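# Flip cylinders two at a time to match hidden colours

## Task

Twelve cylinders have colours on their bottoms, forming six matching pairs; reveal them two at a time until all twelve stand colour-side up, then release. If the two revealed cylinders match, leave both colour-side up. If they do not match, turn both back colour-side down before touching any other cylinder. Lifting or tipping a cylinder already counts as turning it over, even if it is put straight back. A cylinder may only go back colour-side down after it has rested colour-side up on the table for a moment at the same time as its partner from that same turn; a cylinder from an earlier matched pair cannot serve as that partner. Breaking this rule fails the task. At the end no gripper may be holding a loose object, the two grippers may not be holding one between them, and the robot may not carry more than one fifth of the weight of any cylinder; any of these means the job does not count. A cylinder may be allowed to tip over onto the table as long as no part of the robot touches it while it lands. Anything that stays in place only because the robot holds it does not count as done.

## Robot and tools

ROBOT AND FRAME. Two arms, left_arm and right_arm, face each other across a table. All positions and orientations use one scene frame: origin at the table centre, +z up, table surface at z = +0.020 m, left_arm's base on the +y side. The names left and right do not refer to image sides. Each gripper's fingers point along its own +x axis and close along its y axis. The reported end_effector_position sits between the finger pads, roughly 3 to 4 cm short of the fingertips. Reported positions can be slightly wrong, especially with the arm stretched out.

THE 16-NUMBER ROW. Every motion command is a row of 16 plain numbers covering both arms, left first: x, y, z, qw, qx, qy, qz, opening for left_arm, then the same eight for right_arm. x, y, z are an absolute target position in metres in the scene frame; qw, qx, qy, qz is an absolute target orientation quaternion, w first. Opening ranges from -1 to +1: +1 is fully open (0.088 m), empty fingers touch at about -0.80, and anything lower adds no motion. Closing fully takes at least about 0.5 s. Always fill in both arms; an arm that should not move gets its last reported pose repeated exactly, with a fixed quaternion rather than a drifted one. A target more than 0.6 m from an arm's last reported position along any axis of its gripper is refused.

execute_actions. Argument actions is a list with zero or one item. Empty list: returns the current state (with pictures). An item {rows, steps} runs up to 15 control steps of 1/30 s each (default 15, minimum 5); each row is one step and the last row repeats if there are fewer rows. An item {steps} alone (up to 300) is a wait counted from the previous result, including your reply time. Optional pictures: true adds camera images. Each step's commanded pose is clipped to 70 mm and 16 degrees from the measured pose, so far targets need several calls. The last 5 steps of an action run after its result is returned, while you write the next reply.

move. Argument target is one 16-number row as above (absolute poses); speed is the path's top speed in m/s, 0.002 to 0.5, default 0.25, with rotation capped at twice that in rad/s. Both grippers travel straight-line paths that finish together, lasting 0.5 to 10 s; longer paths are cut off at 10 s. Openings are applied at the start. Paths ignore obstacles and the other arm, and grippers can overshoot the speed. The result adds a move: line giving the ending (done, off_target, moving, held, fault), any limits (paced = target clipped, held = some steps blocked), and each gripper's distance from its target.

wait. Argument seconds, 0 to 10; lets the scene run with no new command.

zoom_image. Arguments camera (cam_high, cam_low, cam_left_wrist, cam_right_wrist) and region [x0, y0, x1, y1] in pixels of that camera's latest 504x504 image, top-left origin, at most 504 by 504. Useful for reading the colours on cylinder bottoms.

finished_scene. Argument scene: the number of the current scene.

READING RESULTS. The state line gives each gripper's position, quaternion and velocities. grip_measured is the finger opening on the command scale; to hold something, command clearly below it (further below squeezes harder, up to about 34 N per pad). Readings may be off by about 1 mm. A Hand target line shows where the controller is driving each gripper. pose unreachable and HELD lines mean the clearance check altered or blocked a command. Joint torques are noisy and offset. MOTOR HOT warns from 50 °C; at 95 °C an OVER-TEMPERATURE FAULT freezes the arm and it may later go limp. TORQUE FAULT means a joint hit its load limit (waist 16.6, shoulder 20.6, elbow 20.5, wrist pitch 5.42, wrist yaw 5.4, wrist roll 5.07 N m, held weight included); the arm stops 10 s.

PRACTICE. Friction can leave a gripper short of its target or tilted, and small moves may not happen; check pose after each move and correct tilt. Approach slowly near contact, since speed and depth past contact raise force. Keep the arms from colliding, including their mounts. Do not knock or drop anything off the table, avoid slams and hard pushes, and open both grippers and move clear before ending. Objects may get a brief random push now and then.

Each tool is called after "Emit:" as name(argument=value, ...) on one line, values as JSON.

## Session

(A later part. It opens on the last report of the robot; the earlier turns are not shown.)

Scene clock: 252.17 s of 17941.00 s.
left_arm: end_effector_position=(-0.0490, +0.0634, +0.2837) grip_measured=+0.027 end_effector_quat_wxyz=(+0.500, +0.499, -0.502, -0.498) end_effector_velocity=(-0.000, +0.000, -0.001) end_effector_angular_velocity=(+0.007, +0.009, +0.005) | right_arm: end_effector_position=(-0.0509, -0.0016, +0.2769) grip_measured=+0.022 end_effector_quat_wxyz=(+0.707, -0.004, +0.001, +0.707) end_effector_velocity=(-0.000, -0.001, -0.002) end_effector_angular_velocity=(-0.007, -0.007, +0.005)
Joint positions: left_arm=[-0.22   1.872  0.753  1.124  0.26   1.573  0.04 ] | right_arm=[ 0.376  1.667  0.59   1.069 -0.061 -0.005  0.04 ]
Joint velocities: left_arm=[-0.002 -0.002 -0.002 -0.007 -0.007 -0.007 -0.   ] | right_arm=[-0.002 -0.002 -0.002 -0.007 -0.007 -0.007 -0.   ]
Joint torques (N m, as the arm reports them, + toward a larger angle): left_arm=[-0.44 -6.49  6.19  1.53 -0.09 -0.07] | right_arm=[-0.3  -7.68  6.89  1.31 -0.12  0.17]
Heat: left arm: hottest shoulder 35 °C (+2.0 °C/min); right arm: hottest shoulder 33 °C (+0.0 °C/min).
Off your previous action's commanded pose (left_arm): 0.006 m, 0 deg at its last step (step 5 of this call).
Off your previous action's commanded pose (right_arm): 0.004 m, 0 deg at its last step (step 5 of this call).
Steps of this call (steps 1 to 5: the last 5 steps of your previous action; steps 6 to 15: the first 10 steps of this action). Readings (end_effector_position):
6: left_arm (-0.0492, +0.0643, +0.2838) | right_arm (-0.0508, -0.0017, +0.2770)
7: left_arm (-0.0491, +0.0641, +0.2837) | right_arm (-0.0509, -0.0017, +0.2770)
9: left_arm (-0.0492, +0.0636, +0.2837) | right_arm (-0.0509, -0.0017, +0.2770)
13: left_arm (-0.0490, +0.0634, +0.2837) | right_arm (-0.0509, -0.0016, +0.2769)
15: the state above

Pink; mismatch. Show and flip back (pink → (0.05,-0.1), green → (-0.05,-0.2)).

Emit:
execute_actions(actions=[{"rows":[[-0.049,0.06,0.281,0.5,0.5,-0.5,-0.5,-0.4,-0.05,0,0.28,0.707,0,0,0.707,0.6]],"steps":10}])

Emit:
execute_actions(actions=[{"rows":[[-0.049,0.12,0.281,0.5,0.5,-0.5,-0.5,-0.4,-0.052,-0.06,0.272,0.707,0,0,0.707,0.6]],"steps":10}])

Emit:
move(target=[-0.01,0.17,0.13,0,0.707,0,-0.707,-0.4,-0.052,-0.1,0.272,0.707,0,0,0.707,0.6], speed=0.4)

Emit:
move(target=[-0.01,0.17,0.07,0,0.707,0,-0.707,-0.4,-0.052,-0.1,0.272,0.707,0,0,0.707,0.6], speed=0.1)

Emit:
execute_actions(actions=[{"rows":[[-0.01,0.17,0.07,0,0.707,0,-0.707,0.6,-0.052,-0.1,0.272,0.707,0,0,0.707,0.6]],"steps":12}])

Emit:
execute_actions(actions=[{"steps":70}])

Emit:
execute_actions(actions=[{"rows":[[-0.01,0.17,0.07,0,0.707,0,-0.707,-0.4,-0.052,-0.1,0.272,0.707,0,0,0.707,0.6]],"steps":14}])

Emit:
execute_actions(actions=[{"rows":[[-0.01,0.17,0.15,0,0.707,0,-0.707,-0.4,-0.052,-0.1,0.272,0.707,0,0,0.707,0.6]],"steps":12}])

Emit:
move(target=[-0.049,0.06,0.281,0.5,0.5,-0.5,-0.5,-0.4,-0.052,-0.065,0.272,0.707,0,0,0.707,0.6], speed=0.4)

Emit:
execute_actions(actions=[{"rows":[[-0.049,0.06,0.278,0.5,0.5,-0.5,-0.5,-0.4,-0.052,0.004,0.276,0.707,0,0,0.707,0.6]],"steps":15}])

Emit:
execute_actions(actions=[{"rows":[[-0.049,0.06,0.278,0.5,0.5,-0.5,-0.5,-0.4,-0.052,0.004,0.276,0.707,0,0,0.707,-0.4]],"steps":15}], pictures=true)

Scene clock: 253.03 s of 17941.00 s.
left_arm: end_effector_position=(-0.0490, +0.0632, +0.2833) grip_measured=+0.026 end_effector_quat_wxyz=(+0.500, +0.500, -0.502, -0.498) end_effector_velocity=(+0.000, -0.002, -0.012) end_effector_angular_velocity=(+0.035, +0.017, +0.005) | right_arm: end_effector_position=(-0.0510, -0.0016, +0.2771) grip_measured=+0.191 end_effector_quat_wxyz=(+0.707, -0.004, +0.001, +0.707) end_effector_velocity=(-0.000, -0.001, -0.005) end_effector_angular_velocity=(-0.022, -0.006, +0.005)
Joint positions: left_arm=[-0.22   1.873  0.754  1.123  0.26   1.573  0.04 ] | right_arm=[ 0.376  1.667  0.59   1.069 -0.061 -0.005  0.048]
Joint velocities: left_arm=[-0.002  0.017  0.002 -0.022 -0.007 -0.007 -0.   ] | right_arm=[-0.002 -0.002 -0.002 -0.022 -0.007 -0.007  0.162]
Joint torques (N m, as the arm reports them, + toward a larger angle): left_arm=[-0.19 -6.94  5.81  1.61 -0.13 -0.1 ] | right_arm=[-0.3  -7.69  6.77  1.31 -0.12  0.17]
Heat: left arm: hottest shoulder 35 °C (+1.0 °C/min); right arm: hottest shoulder 33 °C (+0.0 °C/min).
Off your previous action's commanded pose (left_arm): 0.004 m, 0 deg at its last step (step 5 of this call).
Off your previous action's commanded pose (right_arm): 0.004 m, 0 deg at its last step (step 5 of this call).
Steps of this call (steps 1 to 5: the last 5 steps of your previous action; steps 6 to 21: nothing new was sent; steps 22 to 26: the first 5 steps of this action). Readings (end_effector_position):
22: left_arm (-0.0490, +0.0634, +0.2837) | right_arm (-0.0510, -0.0016, +0.2769)
23: left_arm (-0.0490, +0.0634, +0.2837) | right_arm (-0.0510, -0.0016, +0.2769)
25: left_arm (-0.0490, +0.0633, +0.2835) | right_arm (-0.0510, -0.0016, +0.2769)
26: the state above

Scene clock: 253.37 s of 17941.00 s.
left_arm: end_effector_position=(-0.0487, +0.0984, +0.2775) grip_measured=+0.025 end_effector_quat_wxyz=(+0.498, +0.502, -0.498, -0.502) end_effector_velocity=(+0.016, +0.165, -0.030) end_effector_angular_velocity=(+0.086, +0.034, +0.059) | right_arm: end_effector_position=(-0.0520, -0.0384, +0.2719) grip_measured=+0.586 end_effector_quat_wxyz=(+0.707, -0.003, +0.000, +0.707) end_effector_velocity=(-0.003, -0.161, -0.025) end_effector_angular_velocity=(-0.027, -0.005, -0.005)
Joint positions: left_arm=[-0.189  1.785  0.608  1.169  0.29   1.573  0.04 ] | right_arm=[ 0.372  1.556  0.439  1.111 -0.065 -0.005  0.068]
Joint velocities: left_arm=[ 0.183 -0.422 -0.652  0.139  0.125 -0.007 -0.   ] | right_arm=[-0.027 -0.53  -0.637  0.081 -0.022 -0.007  0.006]
Joint torques (N m, as the arm reports them, + toward a larger angle): left_arm=[-0.03 -8.99  4.67  1.93  0.17 -0.15] | right_arm=[-0.3  -7.39  4.88  1.58 -0.12  0.17]
Heat: left arm: hottest shoulder 35 °C (+1.0 °C/min); right arm: hottest shoulder 33 °C (+0.0 °C/min).
Off your previous action's commanded pose (left_arm): 0.003 m, 0 deg at its last step (step 5 of this call).
Off your previous action's commanded pose (right_arm): 0.003 m, 0 deg at its last step (step 5 of this call).
Steps of this call (steps 1 to 5: the last 5 steps of your previous action; steps 6 to 10: the first 5 steps of this action). Readings (end_effector_position):
6: left_arm (-0.0494, +0.0677, +0.2824) | right_arm (-0.0511, -0.0068, +0.2769)
7: left_arm (-0.0498, +0.0759, +0.2816) | right_arm (-0.0514, -0.0157, +0.2757)
9: left_arm (-0.0492, +0.0925, +0.2788) | right_arm (-0.0519, -0.0327, +0.2728)
10: the state above

Scene clock: 256.37 s of 17941.00 s.
left_arm: end_effector_position=(-0.0091, +0.1698, +0.1309) grip_measured=+0.022 end_effector_quat_wxyz=(+0.009, +0.705, +0.000, -0.709) end_effector_velocity=(-0.003, +0.003, +0.002) end_effector_angular_velocity=(+0.037, +0.005, +0.000) | right_arm: end_effector_position=(-0.0524, -0.0975, +0.2748) grip_measured=+0.600 end_effector_quat_wxyz=(+0.707, +0.001, -0.004, +0.707) end_effector_velocity=(-0.000, -0.002, -0.005) end_effector_angular_velocity=(-0.022, +0.009, +0.005)
Joint positions: left_arm=[-0.145  2.083  1.412 -0.889  0.009  1.893  0.04 ] | right_arm=[ 0.353  1.281  0.231  1.057 -0.084 -0.005  0.068]
Joint velocities: left_arm=[-0.007  0.012  0.027 -0.051 -0.007 -0.007 -0.   ] | right_arm=[-0.002 -0.007 -0.007 -0.022 -0.007  0.007  0.   ]
Joint torques (N m, as the arm reports them, + toward a larger angle): left_arm=[-0.4  -8.46  6.1   0.16 -0.1   0.05] | right_arm=[-0.32 -5.38  4.46  1.19 -0.12  0.17]
Heat: left arm: hottest shoulder 35 °C (+1.0 °C/min); right arm: hottest shoulder 33 °C (+0.0 °C/min).
Hand target (left_arm): -0.009, +0.168, +0.128; +0.004, +0.705, +0.002, -0.709
Hand target (right_arm): -0.052, -0.100, +0.272; +0.707, +0.000, -0.000, +0.707
Off your previous action's commanded pose (left_arm): 0.008 m, 0 deg at its last step (step 5 of this call).
Off your previous action's commanded pose (right_arm): 0.007 m, 0 deg at its last step (step 5 of this call).
Off the commanded pose (left_arm): 0.001 m, 1 deg.
Off the commanded pose (right_arm): 0.004 m, 0 deg.
Kept back: nothing.
move: done
camera_calibration (this result's frames):
cam_left_wrist: T_world_to_cam=[[-0.0124768, 0.99888, -0.0456436, -0.151196], [0.957195, 0.0251323, 0.288351, -0.000486617], [0.289175, -0.0400921, -0.956436, 0.207615], [0, 0, 0, 1]] pos_world=[-0.0614578, 0.159363, 0.19181]
cam_right_wrist: T_world_to_cam=[[0.997543, -0.0300061, 0.063299, 0.0382668], [0.0513977, -0.300449, -0.952412, 0.268182], [0.0475963, 0.953326, -0.298169, 0.257265], [0, 0, 0, 1]] pos_world=[-0.0642016, -0.163534, 0.329706]

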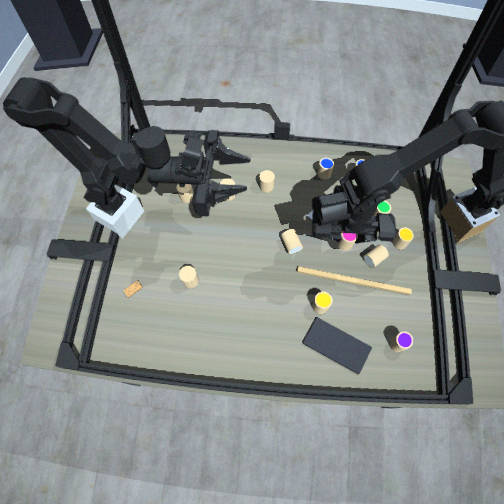

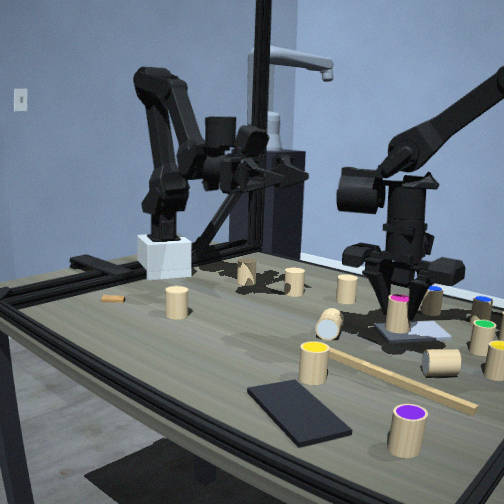

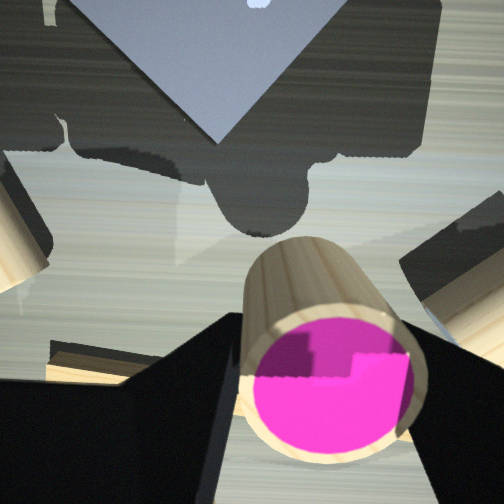

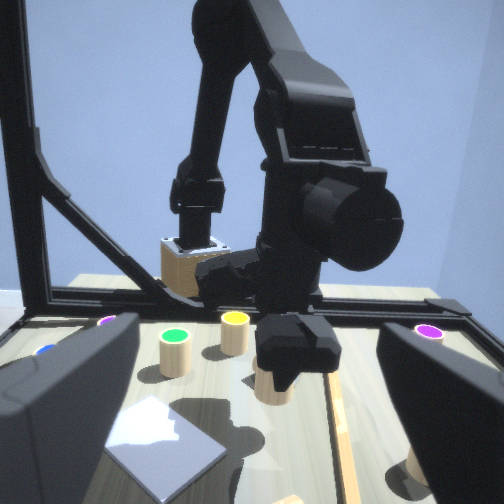

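Scene clock: 257.30 s of 17941.00 s.
left_arm: end_effector_position=(-0.0079, +0.1652, +0.0813) grip_measured=+0.021 end_effector_quat_wxyz=(+0.010, +0.709, -0.007, -0.705) end_effector_velocity=(+0.004, -0.003, +0.000) end_effector_angular_velocity=(-0.014, -0.028, +0.005) | right_arm: end_effector_position=(-0.0524, -0.0976, +0.2745) grip_measured=+0.600 end_effector_quat_wxyz=(+0.707, +0.000, -0.004, +0.707) end_effector_velocity=(+0.002, -0.000, -0.003) end_effector_angular_velocity=(-0.012, -0.006, -0.010)
Joint positions: left_arm=[-0.148  2.181  1.346 -0.711  0.002  1.896  0.04 ] | right_arm=[ 0.353  1.281  0.23   1.057 -0.084 -0.005  0.068]
Joint velocities: left_arm=[-0.002 -0.002 -0.002  0.022 -0.022 -0.007  0.   ] | right_arm=[-0.002  0.002 -0.002 -0.007  0.007 -0.007 -0.   ]
Joint torques (N m, as the arm reports them, + toward a larger angle): left_arm=[-0.17 -7.43  3.5   0.9   0.    0.09] | right_arm=[-0.31 -5.29  4.47  1.24 -0.12  0.16]
Heat: left arm: hottest shoulder 35 °C (+1.0 °C/min); right arm: hottest shoulder 33 °C (+0.0 °C/min).
Hand target (left_arm): -0.010, +0.170, +0.070; -0.000, +0.707, -0.000, -0.707
Hand target (right_arm): -0.052, -0.100, +0.272; +0.707, -0.000, +0.000, +0.707
Off the commanded pose (left_arm): 0.012 m, 1 deg.
Off the commanded pose (right_arm): 0.003 m, 0 deg.
Kept back: nothing.
move: off_target (left_arm)
camera_calibration (this result's frames):
cam_left_wrist: T_world_to_cam=[[-0.00477726, 0.998352, -0.057182, -0.147795], [0.954045, 0.0216838, 0.298876, 0.0123923], [0.299624, -0.0531264, -0.952577, 0.16155], [0, 0, 0, 1]] pos_world=[-0.0609332, 0.155865, 0.141734]
cam_right_wrist: T_world_to_cam=[[0.997547, -0.029958, 0.0632584, 0.0383092], [0.0513372, -0.301173, -0.952187, 0.267721], [0.0475773, 0.953099, -0.298896, 0.257484], [0, 0, 0, 1]] pos_world=[-0.0642097, -0.16363, 0.329458]

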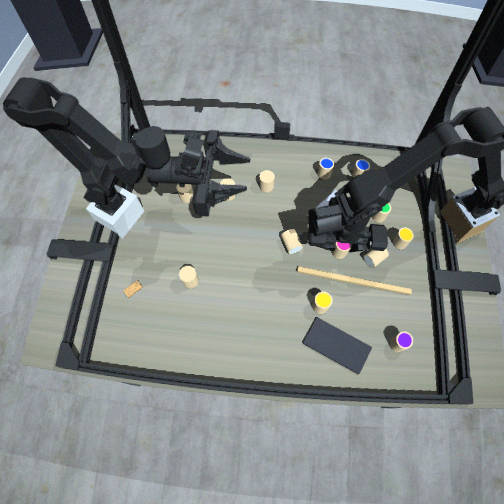

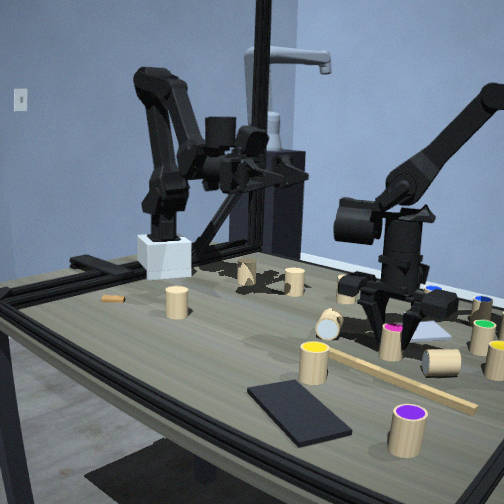

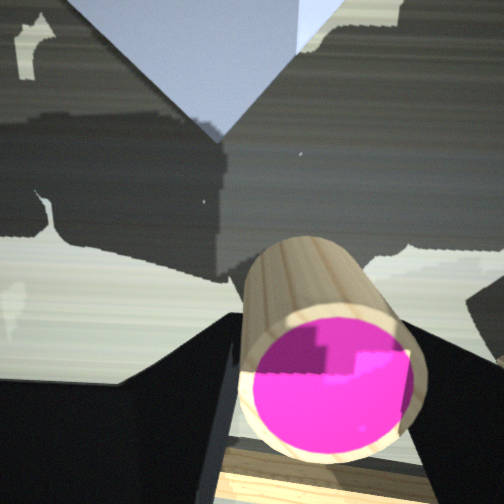

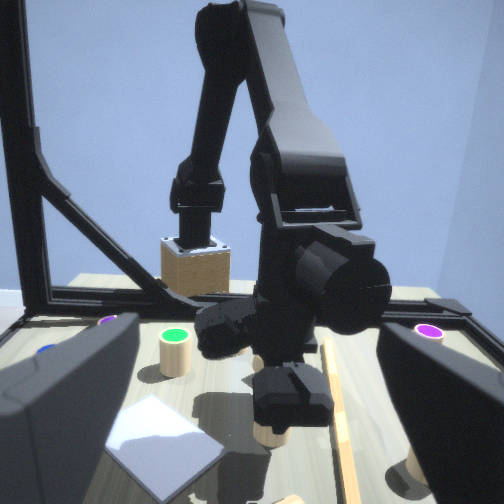

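Scene clock: 257.53 s of 17941.00 s.
left_arm: end_effector_position=(-0.0076, +0.1644, +0.0784) grip_measured=+0.426 end_effector_quat_wxyz=(+0.011, +0.709, -0.008, -0.705) end_effector_velocity=(-0.005, +0.014, -0.021) end_effector_angular_velocity=(+0.069, +0.016, +0.005) | right_arm: end_effector_position=(-0.0524, -0.0976, +0.2745) grip_measured=+0.600 end_effector_quat_wxyz=(+0.707, +0.000, -0.004, +0.707) end_effector_velocity=(+0.001, -0.002, -0.004) end_effector_angular_velocity=(-0.012, -0.021, -0.000)
Joint positions: left_arm=[-0.148  2.189  1.345 -0.7    0.003  1.897  0.06 ] | right_arm=[ 0.353  1.281  0.23   1.057 -0.084 -0.005  0.068]
Joint velocities: left_arm=[-0.002  0.046 -0.017 -0.007 -0.007 -0.007  0.173] | right_arm=[-0.007 -0.002 -0.007 -0.007 -0.007 -0.022  0.   ]
Joint torques (N m, as the arm reports them, + toward a larger angle): left_arm=[-0.24 -8.73  3.78  0.32 -0.03  0.04] | right_arm=[-0.32 -5.3   4.46  1.24 -0.12  0.16]
Heat: left arm: hottest shoulder 35 °C (+1.0 °C/min); right arm: hottest shoulder 33 °C (+0.0 °C/min).
Steps of this call (steps 1 to 7: the first 7 steps of this action). Readings (end_effector_position):
1: left_arm (-0.0079, +0.1652, +0.0813) | right_arm (-0.0524, -0.0976, +0.2745)
2: left_arm (-0.0079, +0.1652, +0.0813) | right_arm (-0.0524, -0.0976, +0.2745)
4: left_arm (-0.0073, +0.1635, +0.0808) | right_arm (-0.0524, -0.0976, +0.2745)
7: the state above

Scene clock: 259.87 s of 17941.00 s.
left_arm: end_effector_position=(-0.0079, +0.1651, +0.0771) grip_measured=+0.600 end_effector_quat_wxyz=(+0.010, +0.709, -0.006, -0.705) end_effector_velocity=(+0.001, -0.001, +0.000) end_effector_angular_velocity=(-0.005, -0.009, +0.005) | right_arm: end_effector_position=(-0.0523, -0.0977, +0.2744) grip_measured=+0.600 end_effector_quat_wxyz=(+0.707, +0.000, -0.004, +0.707) end_effector_velocity=(+0.004, -0.001, -0.002) end_effector_angular_velocity=(-0.007, -0.007, -0.024)
Joint positions: left_arm=[-0.148  2.192  1.344 -0.7    0.003  1.897  0.068] | right_arm=[ 0.352  1.281  0.23   1.057 -0.084 -0.005  0.068]
Joint velocities: left_arm=[-0.002 -0.002 -0.002  0.007 -0.007 -0.007 -0.   ] | right_arm=[-0.002 -0.002 -0.002 -0.007  0.022 -0.007 -0.   ]
Joint torques (N m, as the arm reports them, + toward a larger angle): left_arm=[-0.2  -8.81  3.67  0.29  0.04  0.17] | right_arm=[-0.31 -5.28  4.5   1.24 -0.12  0.16]
Heat: left arm: hottest shoulder 35 °C (+1.0 °C/min); right arm: hottest shoulder 33 °C (+0.0 °C/min).
Hand target (left_arm): -0.010, +0.170, +0.070; -0.000, +0.707, +0.000, -0.707
Hand target (right_arm): -0.052, -0.100, +0.272; +0.707, +0.000, -0.000, +0.707
Off the commanded pose (left_arm): 0.009 m, 1 deg.
Off the commanded pose (right_arm): 0.003 m, 0 deg.
Kept back: nothing.
Steps of this call (steps 1 to 5: the last 5 steps of your previous action; steps 6 to 70: nothing new was sent). Readings (end_effector_position):
1: left_arm (-0.0077, +0.1647, +0.0777) | right_arm (-0.0524, -0.0976, +0.2745)
2: left_arm (-0.0078, +0.1648, +0.0775) | right_arm (-0.0524, -0.0976, +0.2745)
4: left_arm (-0.0078, +0.1649, +0.0773) | right_arm (-0.0524, -0.0976, +0.2745)
8: left_arm (-0.0078, +0.1649, +0.0773) | right_arm (-0.0524, -0.0977, +0.2746)
70: the state above

Scene clock: 260.17 s of 17941.00 s.
left_arm: end_effector_position=(-0.0079, +0.1652, +0.0771) grip_measured=+0.016 end_effector_quat_wxyz=(+0.009, +0.709, -0.006, -0.705) end_effector_velocity=(-0.003, +0.002, +0.001) end_effector_angular_velocity=(-0.000, +0.023, +0.009) | right_arm: end_effector_position=(-0.0523, -0.0977, +0.2744) grip_measured=+0.600 end_effector_quat_wxyz=(+0.707, +0.000, -0.004, +0.707) end_effector_velocity=(-0.004, -0.002, -0.002) end_effector_angular_velocity=(-0.007, -0.007, +0.024)
Joint positions: left_arm=[-0.148  2.192  1.344 -0.701  0.002  1.897  0.04 ] | right_arm=[ 0.352  1.281  0.23   1.057 -0.084 -0.005  0.068]
Joint velocities: left_arm=[ 0.002 -0.007 -0.007 -0.007  0.022 -0.007  0.   ] | right_arm=[ 0.002 -0.007 -0.007 -0.007 -0.022 -0.007 -0.   ]
Joint torques (N m, as the arm reports them, + toward a larger angle): left_arm=[-0.03 -8.68  3.68  0.39 -0.05  0.1 ] | right_arm=[-0.27 -5.26  4.49  1.24 -0.12  0.17]
Heat: left arm: hottest shoulder 35 °C (+1.0 °C/min); right arm: hottest shoulder 33 °C (+0.0 °C/min).
Steps of this call (steps 1 to 9: the first 9 steps of this action). Readings (end_effector_position):
1: left_arm (-0.0078, +0.1651, +0.0771) | right_arm (-0.0523, -0.0977, +0.2744)
2: left_arm (-0.0078, +0.1651, +0.0771) | right_arm (-0.0523, -0.0977, +0.2744)
4: left_arm (-0.0078, +0.1651, +0.0771) | right_arm (-0.0523, -0.0977, +0.2744)
8: left_arm (-0.0078, +0.1652, +0.0771) | right_arm (-0.0523, -0.0977, +0.2744)
9: the state above

Scene clock: 260.57 s of 17941.00 s.
left_arm: end_effector_position=(-0.0099, +0.1713, +0.1323) grip_measured=+0.016 end_effector_quat_wxyz=(+0.001, +0.706, +0.003, -0.708) end_effector_velocity=(+0.019, -0.060, +0.208) end_effector_angular_velocity=(-0.282, -0.105, -0.000) | right_arm: end_effector_position=(-0.0523, -0.0977, +0.2744) grip_measured=+0.600 end_effector_quat_wxyz=(+0.707, +0.000, -0.004, +0.707) end_effector_velocity=(-0.000, -0.001, -0.002) end_effector_angular_velocity=(-0.007, -0.021, +0.005)
Joint positions: left_arm=[-0.148  2.086  1.421 -0.91   0.002  1.897  0.04 ] | right_arm=[ 0.352  1.281  0.23   1.057 -0.084 -0.005  0.068]
Joint velocities: left_arm=[-0.007 -0.335  0.383 -0.418 -0.007 -0.007 -0.   ] | right_arm=[-0.002 -0.002 -0.002 -0.007 -0.007 -0.022 -0.   ]
Joint torques (N m, as the arm reports them, + toward a larger angle): left_arm=[ 0.04 -9.93  4.88 -0.02  0.02  0.11] | right_arm=[-0.28 -5.27  4.51  1.24 -0.12  0.16]
Heat: left arm: hottest shoulder 35 °C (+1.0 °C/min); right arm: hottest shoulder 33 °C (+0.0 °C/min).
Off your previous action's commanded pose (left_arm): 0.009 m, 1 deg at its last step (step 5 of this call).
Off your previous action's commanded pose (right_arm): 0.003 m, 0 deg at its last step (step 5 of this call).
Steps of this call (steps 1 to 5: the last 5 steps of your previous action; steps 6 to 12: the first 7 steps of this action). Readings (end_effector_position):
6: left_arm (-0.0088, +0.1679, +0.0827) | right_arm (-0.0523, -0.0977, +0.2744)
7: left_arm (-0.0112, +0.1750, +0.0891) | right_arm (-0.0523, -0.0977, +0.2744)
9: left_arm (-0.0127, +0.1792, +0.1065) | right_arm (-0.0523, -0.0977, +0.2744)
12: the state above

Scene clock: 263.57 s of 17941.00 s.
left_arm: end_effector_position=(-0.0486, +0.0612, +0.2914) grip_measured=+0.015 end_effector_quat_wxyz=(+0.498, +0.498, -0.509, -0.495) end_effector_velocity=(+0.002, -0.001, -0.005) end_effector_angular_velocity=(+0.007, +0.010, +0.019) | right_arm: end_effector_position=(-0.0517, -0.0674, +0.2710) grip_measured=+0.600 end_effector_quat_wxyz=(+0.707, -0.002, -0.000, +0.707) end_effector_velocity=(-0.000, -0.001, -0.002) end_effector_angular_velocity=(-0.007, -0.007, +0.005)
Joint positions: left_arm=[-0.217  1.859  0.771  1.103  0.272  1.58   0.04 ] | right_arm=[ 0.361  1.443  0.331  1.109 -0.075 -0.004  0.068]
Joint velocities: left_arm=[-0.002  0.012 -0.002  0.007 -0.022 -0.007 -0.   ] | right_arm=[-0.002 -0.002 -0.002 -0.007 -0.007 -0.007 -0.   ]
Joint torques (N m, as the arm reports them, + toward a larger angle): left_arm=[-0.13 -7.4   4.14  1.81 -0.2  -0.08] | right_arm=[ 0.29 -4.46  6.67  1.55  0.04  0.16]
Heat: left arm: hottest shoulder 35 °C (+2.0 °C/min); right arm: hottest shoulder 33 °C (+0.0 °C/min).
Hand target (left_arm): -0.050, +0.062, +0.283; +0.496, +0.500, -0.503, -0.502
Hand target (right_arm): -0.052, -0.065, +0.272; +0.707, -0.000, +0.000, +0.707
Off your previous action's commanded pose (left_arm): 0.006 m, 0 deg at its last step (step 5 of this call).
Off your previous action's commanded pose (right_arm): 0.003 m, 0 deg at its last step (step 5 of this call).
Off the commanded pose (left_arm): 0.010 m, 1 deg.
Off the commanded pose (right_arm): 0.003 m, 0 deg.
Kept back: nothing.
move: off_target (left_arm)
camera_calibration (this result's frames):
cam_left_wrist: T_world_to_cam=[[0.013212, -0.047177, -0.998799, 0.307096], [0.958535, 0.284972, -0.000780889, 0.0621696], [0.284667, -0.957374, 0.0489858, 0.131103], [0, 0, 0, 1]] pos_world=[-0.10097, 0.122286, 0.300354]
cam_right_wrist: T_world_to_cam=[[0.997618, -0.0293841, 0.0624126, 0.0390012], [0.0502731, -0.30985, -0.949455, 0.272093], [0.0472374, 0.950331, -0.307634, 0.229771], [0, 0, 0, 1]] pos_world=[-0.063441, -0.132904, 0.326592]

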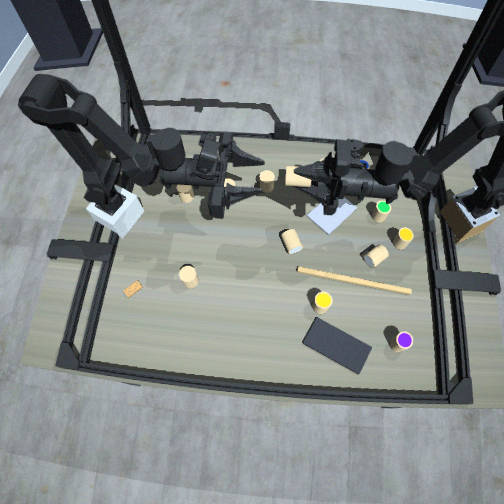

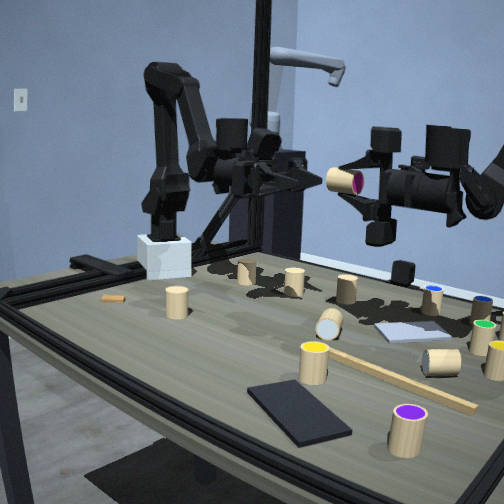

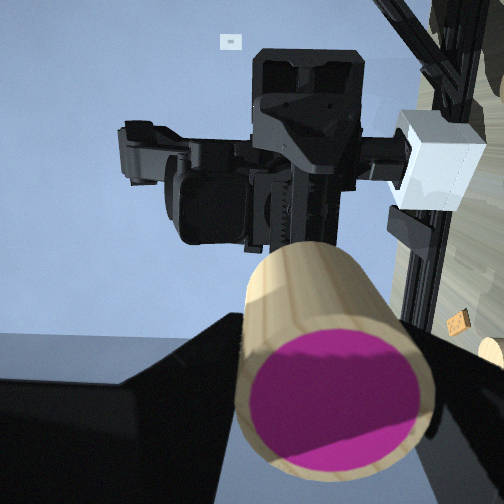

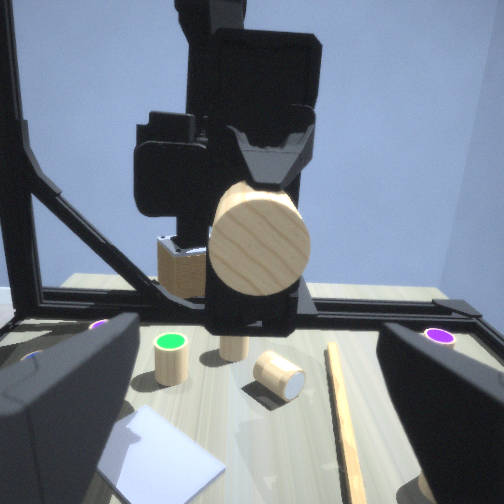

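Scene clock: 263.90 s of 17941.00 s.
left_arm: end_effector_position=(-0.0479, +0.0595, +0.2859) grip_measured=+0.015 end_effector_quat_wxyz=(+0.502, +0.498, -0.506, -0.494) end_effector_velocity=(+0.002, +0.001, -0.000) end_effector_angular_velocity=(-0.002, +0.022, +0.019) | right_arm: end_effector_position=(-0.0515, -0.0048, +0.2771) grip_measured=+0.600 end_effector_quat_wxyz=(+0.707, +0.000, -0.003, +0.707) end_effector_velocity=(+0.003, +0.053, +0.001) end_effector_angular_velocity=(-0.002, -0.022, -0.005)
Joint positions: left_arm=[-0.22   1.883  0.771  1.129  0.261  1.574  0.04 ] | right_arm=[ 0.378  1.665  0.574  1.096 -0.059 -0.004  0.068]
Joint velocities: left_arm=[-0.002 -0.002 -0.007  0.007 -0.022 -0.022 -0.   ] | right_arm=[ 0.002  0.178  0.212 -0.037  0.007 -0.022  0.   ]
Joint torques (N m, as the arm reports them, + toward a larger angle): left_arm=[-0.36 -7.17  4.3   1.93 -0.06 -0.07] | right_arm=[ 0.3  -6.43  6.63  1.22  0.04  0.14]
Heat: left arm: hottest shoulder 35 °C (+2.0 °C/min); right arm: hottest shoulder 33 °C (+0.0 °C/min).
Steps of this call (steps 1 to 10: the first 10 steps of this action). Readings (end_effector_position):
1: left_arm (-0.0483, +0.0610, +0.2913) | right_arm (-0.0515, -0.0611, +0.2717)
2: left_arm (-0.0481, +0.0607, +0.2908) | right_arm (-0.0516, -0.0503, +0.2731)
4: left_arm (-0.0480, +0.0602, +0.2885) | right_arm (-0.0518, -0.0294, +0.2759)
8: left_arm (-0.0480, +0.0596, +0.2856) | right_arm (-0.0517, -0.0093, +0.2770)
10: the state above

Scene clock: 264.40 s of 17941.00 s.
left_arm: end_effector_position=(-0.0488, +0.0593, +0.2862) grip_measured=+0.014 end_effector_quat_wxyz=(+0.502, +0.497, -0.507, -0.494) end_effector_velocity=(-0.000, +0.001, +0.004) end_effector_angular_velocity=(-0.012, +0.004, +0.005) | right_arm: end_effector_position=(-0.0504, +0.0011, +0.2778) grip_measured=+0.023 end_effector_quat_wxyz=(+0.709, +0.000, -0.004, +0.705) end_effector_velocity=(-0.000, -0.002, -0.003) end_effector_angular_velocity=(-0.012, -0.007, +0.005)
Joint positions: left_arm=[-0.222  1.884  0.771  1.131  0.259  1.574  0.04 ] | right_arm=[ 0.378  1.683  0.598  1.091 -0.054 -0.004  0.04 ]
Joint velocities: left_arm=[-0.002 -0.007 -0.002  0.007 -0.007 -0.007 -0.001] | right_arm=[-0.002 -0.002 -0.007 -0.007 -0.007 -0.007  0.   ]
Joint torques (N m, as the arm reports them, + toward a larger angle): left_arm=[-0.11 -7.14  4.4   1.84 -0.07 -0.18] | right_arm=[ 0.35 -6.29  7.    1.16 -0.09  0.14]
Heat: left arm: hottest shoulder 35 °C (+2.0 °C/min); right arm: hottest shoulder 33 °C (+0.0 °C/min).
Off your previous action's commanded pose (left_arm): 0.008 m, 1 deg at its last step (step 5 of this call).
Off your previous action's commanded pose (right_arm): 0.004 m, 0 deg at its last step (step 5 of this call).
Steps of this call (steps 1 to 5: the last 5 steps of your previous action; steps 6 to 15: the first 10 steps of this action). Readings (end_effector_position):
6: left_arm (-0.0478, +0.0595, +0.2860) | right_arm (-0.0514, +0.0003, +0.2775)
7: left_arm (-0.0478, +0.0595, +0.2860) | right_arm (-0.0514, +0.0006, +0.2777)
9: left_arm (-0.0478, +0.0595, +0.2860) | right_arm (-0.0514, +0.0009, +0.2776)
13: left_arm (-0.0488, +0.0593, +0.2862) | right_arm (-0.0504, +0.0011, +0.2778)
15: the state above
camera_calibration (this result's frames):
cam_left_wrist: T_world_to_cam=[[0.00778384, -0.0504303, -0.998697, 0.301731], [0.95634, 0.292166, -0.00729952, 0.0642045], [0.292153, -0.955037, 0.0505027, 0.129396], [0, 0, 0, 1]] pos_world=[-0.101553, 0.120036, 0.295271]
cam_right_wrist: T_world_to_cam=[[0.99741, -0.0352593, 0.0626856, 0.0392355], [0.0491697, -0.30179, -0.952105, 0.300439], [0.0524885, 0.952722, -0.299275, 0.164685], [0, 0, 0, 1]] pos_world=[-0.0625505, -0.0648457, 0.332876]

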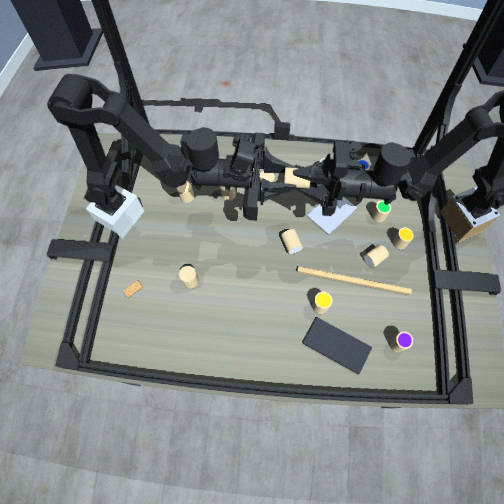

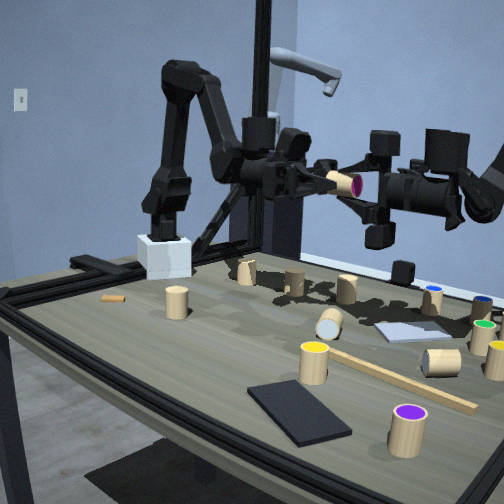

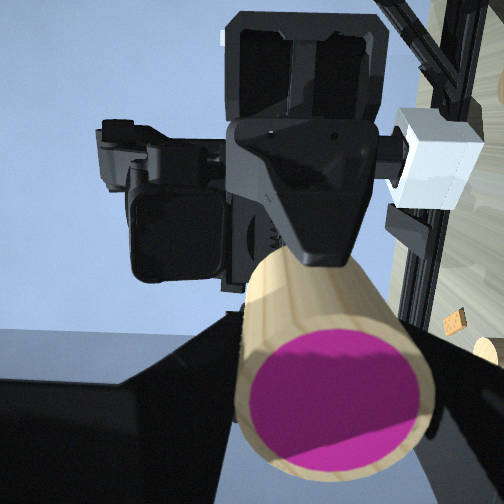

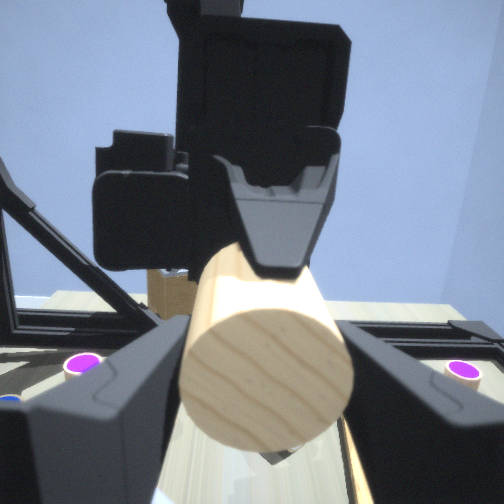

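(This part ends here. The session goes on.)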